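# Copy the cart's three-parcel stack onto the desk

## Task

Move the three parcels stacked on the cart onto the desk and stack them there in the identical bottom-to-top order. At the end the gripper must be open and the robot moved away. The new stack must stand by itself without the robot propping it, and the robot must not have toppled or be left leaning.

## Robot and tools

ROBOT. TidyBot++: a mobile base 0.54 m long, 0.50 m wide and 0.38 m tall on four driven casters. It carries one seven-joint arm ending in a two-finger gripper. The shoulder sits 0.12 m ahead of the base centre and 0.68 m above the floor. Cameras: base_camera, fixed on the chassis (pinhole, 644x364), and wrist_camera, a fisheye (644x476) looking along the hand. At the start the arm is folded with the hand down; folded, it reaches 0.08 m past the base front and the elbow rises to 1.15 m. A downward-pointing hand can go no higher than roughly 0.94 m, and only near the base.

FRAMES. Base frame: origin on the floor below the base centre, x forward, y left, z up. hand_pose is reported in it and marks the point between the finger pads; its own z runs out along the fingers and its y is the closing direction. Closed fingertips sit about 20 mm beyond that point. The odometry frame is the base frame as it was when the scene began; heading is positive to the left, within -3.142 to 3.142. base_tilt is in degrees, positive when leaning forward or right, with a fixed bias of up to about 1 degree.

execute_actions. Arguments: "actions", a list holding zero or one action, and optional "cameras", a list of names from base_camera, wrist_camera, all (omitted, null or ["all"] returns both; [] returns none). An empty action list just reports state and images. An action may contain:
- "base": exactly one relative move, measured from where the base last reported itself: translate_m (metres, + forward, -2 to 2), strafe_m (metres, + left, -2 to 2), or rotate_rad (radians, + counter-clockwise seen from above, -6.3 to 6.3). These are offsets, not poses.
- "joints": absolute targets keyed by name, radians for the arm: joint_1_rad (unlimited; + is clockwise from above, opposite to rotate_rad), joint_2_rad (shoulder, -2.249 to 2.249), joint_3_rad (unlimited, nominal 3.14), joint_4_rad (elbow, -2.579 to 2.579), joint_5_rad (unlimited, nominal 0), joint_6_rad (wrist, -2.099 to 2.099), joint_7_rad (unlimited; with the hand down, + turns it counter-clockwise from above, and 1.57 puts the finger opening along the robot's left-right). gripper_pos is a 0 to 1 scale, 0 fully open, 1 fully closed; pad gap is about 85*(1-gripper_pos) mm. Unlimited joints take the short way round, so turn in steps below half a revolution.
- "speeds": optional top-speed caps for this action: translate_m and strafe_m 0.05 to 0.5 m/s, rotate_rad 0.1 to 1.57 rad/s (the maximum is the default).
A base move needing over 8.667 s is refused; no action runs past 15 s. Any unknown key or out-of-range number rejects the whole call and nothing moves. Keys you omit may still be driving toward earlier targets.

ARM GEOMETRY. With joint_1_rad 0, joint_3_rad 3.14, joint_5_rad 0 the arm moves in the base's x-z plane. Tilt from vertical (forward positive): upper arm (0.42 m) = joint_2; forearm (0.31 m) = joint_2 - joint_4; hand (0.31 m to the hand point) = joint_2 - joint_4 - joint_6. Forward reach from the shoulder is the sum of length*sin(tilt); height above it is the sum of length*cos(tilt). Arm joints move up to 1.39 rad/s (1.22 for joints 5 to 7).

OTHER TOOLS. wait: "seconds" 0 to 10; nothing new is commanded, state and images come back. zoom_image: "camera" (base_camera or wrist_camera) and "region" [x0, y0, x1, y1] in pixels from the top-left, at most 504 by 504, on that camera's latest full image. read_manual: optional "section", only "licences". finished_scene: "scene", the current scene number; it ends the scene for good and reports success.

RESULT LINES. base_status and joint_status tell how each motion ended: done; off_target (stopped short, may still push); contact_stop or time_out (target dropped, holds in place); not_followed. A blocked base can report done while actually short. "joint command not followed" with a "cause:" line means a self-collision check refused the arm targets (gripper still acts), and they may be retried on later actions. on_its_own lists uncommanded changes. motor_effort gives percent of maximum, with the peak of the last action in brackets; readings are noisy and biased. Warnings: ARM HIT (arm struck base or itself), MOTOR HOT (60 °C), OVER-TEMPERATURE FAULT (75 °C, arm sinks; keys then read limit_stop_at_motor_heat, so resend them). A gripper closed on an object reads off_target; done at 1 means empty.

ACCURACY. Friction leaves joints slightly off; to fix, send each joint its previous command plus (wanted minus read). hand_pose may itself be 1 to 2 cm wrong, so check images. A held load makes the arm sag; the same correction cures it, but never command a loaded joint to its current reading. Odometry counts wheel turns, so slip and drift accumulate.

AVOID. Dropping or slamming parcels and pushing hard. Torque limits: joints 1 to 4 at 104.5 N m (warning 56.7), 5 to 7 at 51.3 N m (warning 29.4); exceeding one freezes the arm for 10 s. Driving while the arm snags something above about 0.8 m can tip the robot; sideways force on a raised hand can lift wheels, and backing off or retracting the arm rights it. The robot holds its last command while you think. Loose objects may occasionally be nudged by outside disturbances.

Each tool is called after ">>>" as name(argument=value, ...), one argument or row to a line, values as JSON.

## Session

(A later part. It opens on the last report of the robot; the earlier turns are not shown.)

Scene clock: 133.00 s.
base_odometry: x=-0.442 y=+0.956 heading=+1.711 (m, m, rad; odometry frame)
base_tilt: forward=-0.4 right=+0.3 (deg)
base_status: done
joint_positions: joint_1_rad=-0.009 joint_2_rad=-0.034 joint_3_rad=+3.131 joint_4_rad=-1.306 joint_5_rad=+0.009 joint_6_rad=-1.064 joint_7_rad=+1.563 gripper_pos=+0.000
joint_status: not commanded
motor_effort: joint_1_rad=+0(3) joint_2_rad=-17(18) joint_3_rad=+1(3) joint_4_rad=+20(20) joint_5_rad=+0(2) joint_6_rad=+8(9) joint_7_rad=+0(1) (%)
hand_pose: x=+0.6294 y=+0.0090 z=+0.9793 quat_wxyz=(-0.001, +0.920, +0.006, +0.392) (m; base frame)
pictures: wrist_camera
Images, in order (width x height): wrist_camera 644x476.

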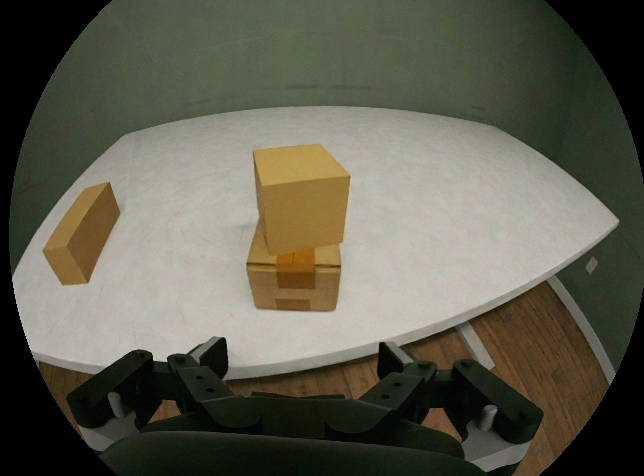

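>>> execute_actions(
  actions=[
    {"base":{"strafe_m":0.006}},
  ],
  cameras=[],
)

>>> execute_actions(
  actions=[
    {"base":{"translate_m":0.063},"speeds":{"translate_m":0.08}},
  ],
  cameras=["wrist_camera"],
)

>>> execute_actions(
  actions=[
    {"joints":{"gripper_pos":1}},
  ],
  cameras=["wrist_camera"],
)

Scene clock: 134.10 s.
base_odometry: x=-0.448 y=+0.955 heading=+1.711 (m, m, rad; odometry frame)
base_tilt: forward=-0.4 right=+0.3 (deg)
base_status: done
joint_positions: joint_1_rad=-0.009 joint_2_rad=-0.034 joint_3_rad=+3.131 joint_4_rad=-1.306 joint_5_rad=+0.009 joint_6_rad=-1.064 joint_7_rad=+1.563 gripper_pos=+0.000
joint_status: not commanded
motor_effort: joint_1_rad=-1(3) joint_2_rad=-17(17) joint_3_rad=+0(2) joint_4_rad=+20(20) joint_5_rad=+0(2) joint_6_rad=+8(9) joint_7_rad=+1(1) (%)
hand_pose: x=+0.6294 y=+0.0094 z=+0.9793 quat_wxyz=(-0.001, +0.920, +0.006, +0.392) (m; base frame)
pictures: none
No camera images: the call's "cameras" was empty. Leave "cameras" out to get every camera's image.

Scene clock: 135.33 s.
base_odometry: x=-0.457 y=+1.018 heading=+1.711 (m, m, rad; odometry frame)
base_tilt: forward=-0.4 right=+0.3 (deg)
base_status: done
joint_positions: joint_1_rad=-0.009 joint_2_rad=-0.037 joint_3_rad=+3.131 joint_4_rad=-1.306 joint_5_rad=+0.009 joint_6_rad=-1.063 joint_7_rad=+1.563 gripper_pos=+0.000
joint_status: not commanded
motor_effort: joint_1_rad=-1(2) joint_2_rad=-17(20) joint_3_rad=+0(1) joint_4_rad=+20(21) joint_5_rad=+0(1) joint_6_rad=+9(10) joint_7_rad=+0(1) (%)
hand_pose: x=+0.6287 y=+0.0094 z=+0.9809 quat_wxyz=(-0.001, +0.919, +0.006, +0.394) (m; base frame)
pictures: wrist_camera
Images, in order (width x height): wrist_camera 644x476.

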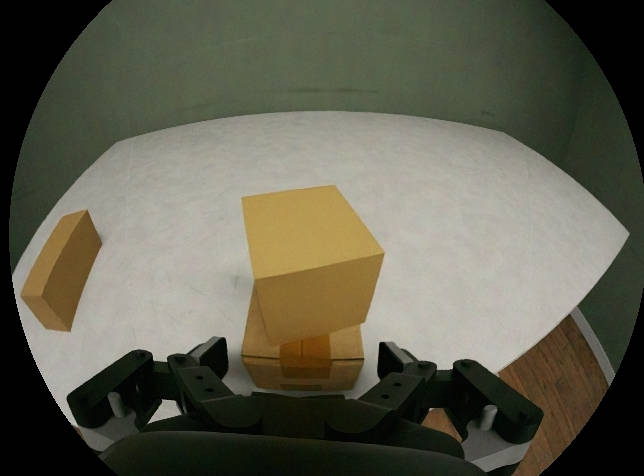

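Scene clock: 136.43 s.
base_odometry: x=-0.457 y=+1.018 heading=+1.711 (m, m, rad; odometry frame)
base_tilt: forward=-0.4 right=+0.3 (deg)
base_status: not commanded
joint_positions: joint_1_rad=-0.009 joint_2_rad=-0.038 joint_3_rad=+3.131 joint_4_rad=-1.306 joint_5_rad=+0.009 joint_6_rad=-1.062 joint_7_rad=+1.563 gripper_pos=+0.360
joint_status: gripper_pos off_target (ended at +0.360, target +1.000)
motor_effort: joint_1_rad=-1(0) joint_2_rad=-17(19) joint_3_rad=+0(0) joint_4_rad=+19(22) joint_5_rad=+0(1) joint_6_rad=+8(10) joint_7_rad=+0(0) (%)
hand_pose: x=+0.6285 y=+0.0094 z=+0.9815 quat_wxyz=(-0.001, +0.919, +0.006, +0.395) (m; base frame)
pictures: wrist_camera
Images, in order (width x height): wrist_camera 644x476.

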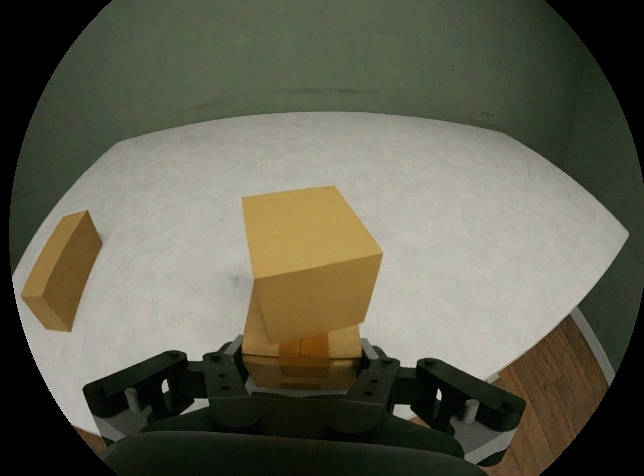

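>>> execute_actions(
  actions=[
    {"joints":{"joint_4_rad":-1.14,"joint_6_rad":-1.25}},
  ],
  cameras=[],
)

>>> execute_actions(
  actions=[
    {"joints":{"joint_4_rad":-0.97,"joint_6_rad":-1.42}},
  ],
  cameras=[],
)

>>> execute_actions(
  actions=[
    {"base":{"rotate_rad":0.2},"speeds":{"rotate_rad":0.3}},
  ],
  cameras=[],
)

>>> execute_actions(
  actions=[
    {"base":{"strafe_m":0.125},"speeds":{"strafe_m":0.12}},
  ],
  cameras=["wrist_camera"],
)

Scene clock: 138.10 s.
base_odometry: x=-0.457 y=+1.018 heading=+1.711 (m, m, rad; odometry frame)
base_tilt: forward=-0.4 right=+0.3 (deg)
base_status: not commanded
joint_positions: joint_1_rad=-0.009 joint_2_rad=-0.035 joint_3_rad=+3.131 joint_4_rad=-1.154 joint_5_rad=+0.009 joint_6_rad=-1.223 joint_7_rad=+1.563 gripper_pos=+0.360
joint_status: all done
motor_effort: joint_1_rad=-1(1) joint_2_rad=-17(20) joint_3_rad=+0(0) joint_4_rad=+21(22) joint_5_rad=+0(0) joint_6_rad=+10(10) joint_7_rad=+0(1) (%)
hand_pose: x=+0.6100 y=+0.0088 z=+1.0227 quat_wxyz=(-0.001, +0.921, +0.005, +0.389) (m; base frame)
pictures: none
No camera images: the call's "cameras" was empty. Leave "cameras" out to get every camera's image.

Scene clock: 139.23 s.
base_odometry: x=-0.457 y=+1.018 heading=+1.711 (m, m, rad; odometry frame)
base_tilt: forward=-0.4 right=+0.3 (deg)
base_status: not commanded
joint_positions: joint_1_rad=-0.009 joint_2_rad=-0.036 joint_3_rad=+3.131 joint_4_rad=-0.983 joint_5_rad=+0.009 joint_6_rad=-1.392 joint_7_rad=+1.563 gripper_pos=+0.360
joint_status: all done
motor_effort: joint_1_rad=-1(1) joint_2_rad=-17(19) joint_3_rad=+0(0) joint_4_rad=+19(21) joint_5_rad=-1(0) joint_6_rad=+10(10) joint_7_rad=+0(1) (%)
hand_pose: x=+0.5827 y=+0.0082 z=+1.0693 quat_wxyz=(-0.001, +0.921, +0.005, +0.390) (m; base frame)
pictures: none
No camera images: the call's "cameras" was empty. Leave "cameras" out to get every camera's image.

Scene clock: 140.37 s.
base_odometry: x=-0.457 y=+1.018 heading=+1.911 (m, m, rad; odometry frame)
base_tilt: forward=-0.5 right=+0.2 (deg)
base_status: done
joint_positions: joint_1_rad=-0.010 joint_2_rad=-0.036 joint_3_rad=+3.130 joint_4_rad=-0.983 joint_5_rad=+0.009 joint_6_rad=-1.392 joint_7_rad=+1.563 gripper_pos=+0.360
joint_status: not commanded
motor_effort: joint_1_rad=-1(3) joint_2_rad=-16(17) joint_3_rad=+0(2) joint_4_rad=+19(20) joint_5_rad=+0(2) joint_6_rad=+10(10) joint_7_rad=+1(0) (%)
hand_pose: x=+0.5826 y=+0.0086 z=+1.0693 quat_wxyz=(-0.001, +0.921, +0.005, +0.390) (m; base frame)
pictures: none
No camera images: the call's "cameras" was empty. Leave "cameras" out to get every camera's image.

Scene clock: 142.00 s.
base_odometry: x=-0.575 y=+0.976 heading=+1.912 (m, m, rad; odometry frame)
base_tilt: forward=-0.5 right=+0.3 (deg)
base_status: done
joint_positions: joint_1_rad=-0.010 joint_2_rad=-0.036 joint_3_rad=+3.130 joint_4_rad=-0.983 joint_5_rad=+0.009 joint_6_rad=-1.392 joint_7_rad=+1.563 gripper_pos=+0.360
joint_status: not commanded
motor_effort: joint_1_rad=+0(2) joint_2_rad=-16(19) joint_3_rad=+1(2) joint_4_rad=+19(20) joint_5_rad=+0(2) joint_6_rad=+11(11) joint_7_rad=+0(1) (%)
hand_pose: x=+0.5826 y=+0.0087 z=+1.0693 quat_wxyz=(-0.001, +0.921, +0.005, +0.390) (m; base frame)
pictures: wrist_camera
Images, in order (width x height): wrist_camera 644x476.

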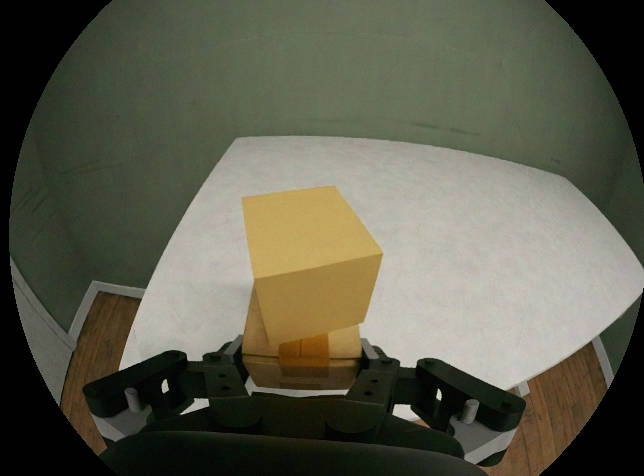

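>>> execute_actions(
  actions=[
    {"base":{"translate_m":-0.12},"speeds":{"translate_m":0.15}},
  ],
  cameras=["wrist_camera"],
)

>>> zoom_image(
  camera="wrist_camera",
  region=[220,120,420,270],
)

Scene clock: 143.93 s.
base_odometry: x=-0.535 y=+0.863 heading=+1.912 (m, m, rad; odometry frame)
base_tilt: forward=-0.5 right=+0.3 (deg)
base_status: done
joint_positions: joint_1_rad=-0.010 joint_2_rad=-0.037 joint_3_rad=+3.130 joint_4_rad=-0.983 joint_5_rad=+0.009 joint_6_rad=-1.394 joint_7_rad=+1.563 gripper_pos=+0.360
joint_status: not commanded
motor_effort: joint_1_rad=-1(1) joint_2_rad=-16(20) joint_3_rad=+0(1) joint_4_rad=+19(20) joint_5_rad=+0(1) joint_6_rad=+11(11) joint_7_rad=+0(1) (%)
hand_pose: x=+0.5820 y=+0.0087 z=+1.0694 quat_wxyz=(-0.001, +0.921, +0.005, +0.390) (m; base frame)
pictures: wrist_camera
Images, in order (width x height): wrist_camera 644x476.

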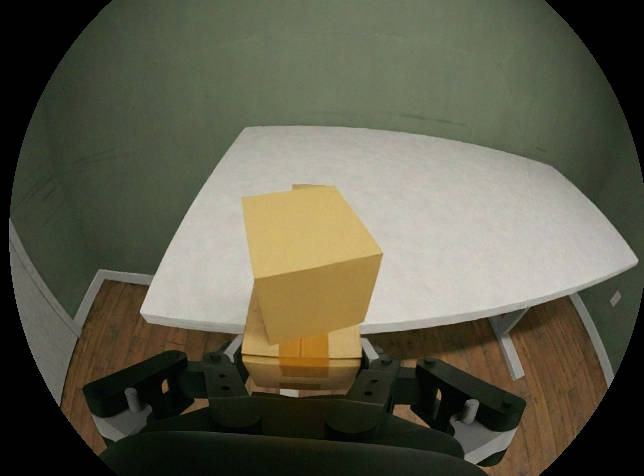

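Region (220, 120, 420, 270) of wrist_camera's 644x476 image, scaled by 2.520; it fills the top 378 rows of this view, and the rest is white.

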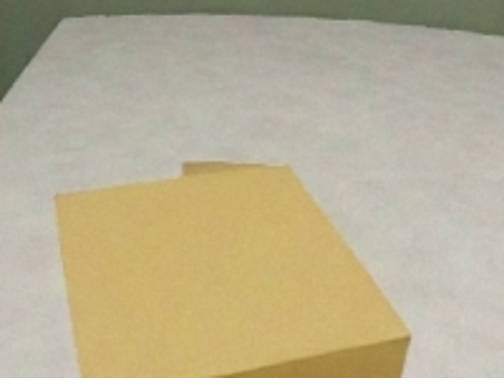

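>>> execute_actions(
  actions=[
    {"base":{"translate_m":0.18},"speeds":{"translate_m":0.15}},
  ],
  cameras=[],
)

>>> execute_actions(
  actions=[
    {"joints":{"joint_4_rad":-1.08,"joint_6_rad":-1.26}},
  ],
  cameras=[],
)

>>> execute_actions(
  actions=[
    {"joints":{"joint_4_rad":-1.12,"joint_6_rad":-1.22}},
  ],
  cameras=["wrist_camera"],
)

Scene clock: 146.40 s.
base_odometry: x=-0.596 y=+1.033 heading=+1.912 (m, m, rad; odometry frame)
base_tilt: forward=-0.4 right=+0.3 (deg)
base_status: done
joint_positions: joint_1_rad=-0.010 joint_2_rad=-0.031 joint_3_rad=+3.130 joint_4_rad=-0.983 joint_5_rad=+0.009 joint_6_rad=-1.395 joint_7_rad=+1.563 gripper_pos=+0.360
joint_status: not commanded
motor_effort: joint_1_rad=-1(0) joint_2_rad=-16(19) joint_3_rad=+0(1) joint_4_rad=+19(20) joint_5_rad=-1(0) joint_6_rad=+10(11) joint_7_rad=+1(1) (%)
hand_pose: x=+0.5841 y=+0.0087 z=+1.0665 quat_wxyz=(-0.001, +0.922, +0.005, +0.387) (m; base frame)
pictures: none
No camera images: the call's "cameras" was empty. Leave "cameras" out to get every camera's image.

Scene clock: 147.37 s.
base_odometry: x=-0.596 y=+1.033 heading=+1.912 (m, m, rad; odometry frame)
base_tilt: forward=-0.4 right=+0.3 (deg)
base_status: not commanded
joint_positions: joint_1_rad=-0.010 joint_2_rad=-0.030 joint_3_rad=+3.130 joint_4_rad=-1.082 joint_5_rad=+0.009 joint_6_rad=-1.301 joint_7_rad=+1.563 gripper_pos=+0.360
joint_status: all done
motor_effort: joint_1_rad=-1(0) joint_2_rad=-17(19) joint_3_rad=+0(0) joint_4_rad=+20(21) joint_5_rad=-1(1) joint_6_rad=+10(11) joint_7_rad=+0(0) (%)
hand_pose: x=+0.6000 y=+0.0091 z=+1.0384 quat_wxyz=(-0.001, +0.923, +0.006, +0.384) (m; base frame)
pictures: none
No camera images: the call's "cameras" was empty. Leave "cameras" out to get every camera's image.

Scene clock: 148.07 s.
base_odometry: x=-0.596 y=+1.033 heading=+1.912 (m, m, rad; odometry frame)
base_tilt: forward=-0.4 right=+0.2 (deg)
base_status: not commanded
joint_positions: joint_1_rad=-0.010 joint_2_rad=-0.032 joint_3_rad=+3.130 joint_4_rad=-1.113 joint_5_rad=+0.009 joint_6_rad=-1.258 joint_7_rad=+1.563 gripper_pos=+0.360
joint_status: all done
motor_effort: joint_1_rad=+0(1) joint_2_rad=-17(18) joint_3_rad=+0(0) joint_4_rad=+20(20) joint_5_rad=+0(1) joint_6_rad=+10(10) joint_7_rad=+1(1) (%)
hand_pose: x=+0.6066 y=+0.0093 z=+1.0343 quat_wxyz=(-0.001, +0.920, +0.006, +0.391) (m; base frame)
pictures: wrist_camera
Images, in order (width x height): wrist_camera 644x476.

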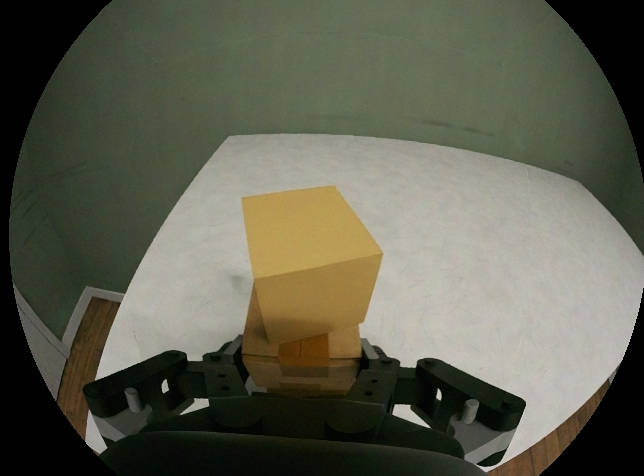

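>>> execute_actions(
  actions=[
    {"joints":{"joint_4_rad":-1.15,"joint_6_rad":-1.195}},
  ],
  cameras=[],
)

Scene clock: 148.83 s.
base_odometry: x=-0.596 y=+1.033 heading=+1.912 (m, m, rad; odometry frame)
base_tilt: forward=-0.5 right=+0.3 (deg)
base_status: not commanded
joint_positions: joint_1_rad=-0.010 joint_2_rad=-0.040 joint_3_rad=+3.130 joint_4_rad=-1.134 joint_5_rad=+0.009 joint_6_rad=-1.230 joint_7_rad=+1.563 gripper_pos=+0.360
joint_status: all done
motor_effort: joint_1_rad=-1(1) joint_2_rad=-14(17) joint_3_rad=+0(1) joint_4_rad=+18(20) joint_5_rad=+0(0) joint_6_rad=+9(10) joint_7_rad=+0(0) (%)
hand_pose: x=+0.6084 y=+0.0094 z=+1.0336 quat_wxyz=(-0.001, +0.918, +0.006, +0.398) (m; base frame)
pictures: none
No camera images: the call's "cameras" was empty. Leave "cameras" out to get every camera's image.

Contact.

>>> execute_actions(
  actions=[
    {"joints":{"gripper_pos":0,"joint_4_rad":-1.125,"joint_2_rad":-0.05}},
  ],
  cameras=[],
)

>>> execute_actions(
  actions=[
    {"base":{"translate_m":-0.35},"speeds":{"translate_m":0.3}},
  ],
  cameras=["wrist_camera"],
)

>>> zoom_image(
  camera="wrist_camera",
  region=[220,60,420,260],
)

Scene clock: 150.23 s.
base_odometry: x=-0.596 y=+1.033 heading=+1.912 (m, m, rad; odometry frame)
base_tilt: forward=-0.5 right=+0.3 (deg)
base_status: not commanded
joint_positions: joint_1_rad=-0.010 joint_2_rad=-0.041 joint_3_rad=+3.130 joint_4_rad=-1.131 joint_5_rad=+0.009 joint_6_rad=-1.230 joint_7_rad=+1.563 gripper_pos=+0.000
joint_status: all done
motor_effort: joint_1_rad=-1(1) joint_2_rad=-16(18) joint_3_rad=+0(0) joint_4_rad=+19(21) joint_5_rad=+0(0) joint_6_rad=+10(11) joint_7_rad=+0(0) (%)
hand_pose: x=+0.6082 y=+0.0094 z=+1.0357 quat_wxyz=(-0.001, +0.917, +0.006, +0.400) (m; base frame)
pictures: none
No camera images: the call's "cameras" was empty. Leave "cameras" out to get every camera's image.

Scene clock: 152.40 s.
base_odometry: x=-0.479 y=+0.702 heading=+1.912 (m, m, rad; odometry frame)
base_tilt: forward=-0.5 right=+0.3 (deg)
base_status: done
joint_positions: joint_1_rad=-0.010 joint_2_rad=-0.052 joint_3_rad=+3.130 joint_4_rad=-1.131 joint_5_rad=+0.009 joint_6_rad=-1.228 joint_7_rad=+1.563 gripper_pos=+0.000
joint_status: not commanded
motor_effort: joint_1_rad=-1(4) joint_2_rad=-15(21) joint_3_rad=+0(4) joint_4_rad=+19(20) joint_5_rad=+0(2) joint_6_rad=+9(10) joint_7_rad=+1(0) (%)
hand_pose: x=+0.6047 y=+0.0094 z=+1.0418 quat_wxyz=(-0.001, +0.914, +0.006, +0.406) (m; base frame)
pictures: wrist_camera
Images, in order (width x height): wrist_camera 644x476.

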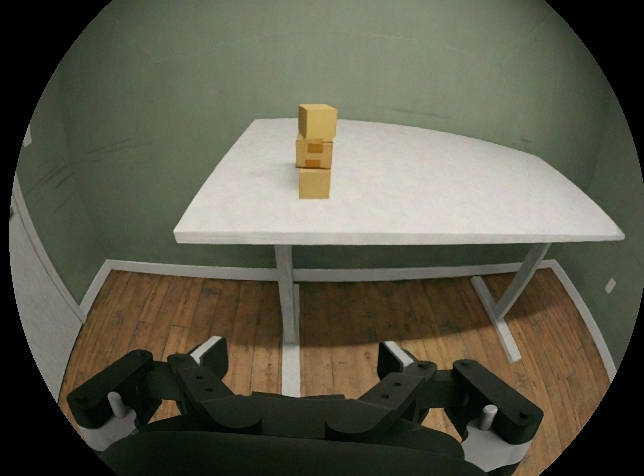

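Region (220, 60, 420, 260) of wrist_camera's 644x476 image, scaled by 2.520.

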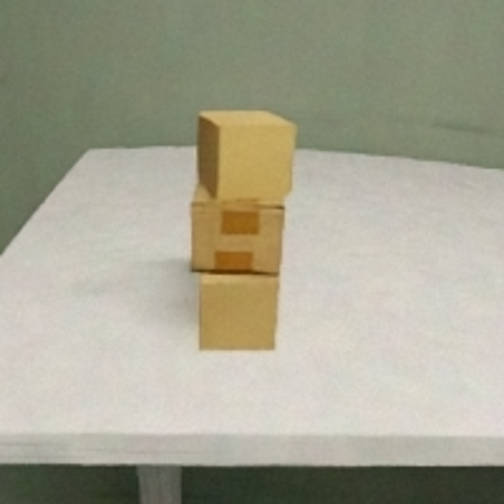

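>>> finished_scene(
  scene=1,
)

The scene is finished: the task was done.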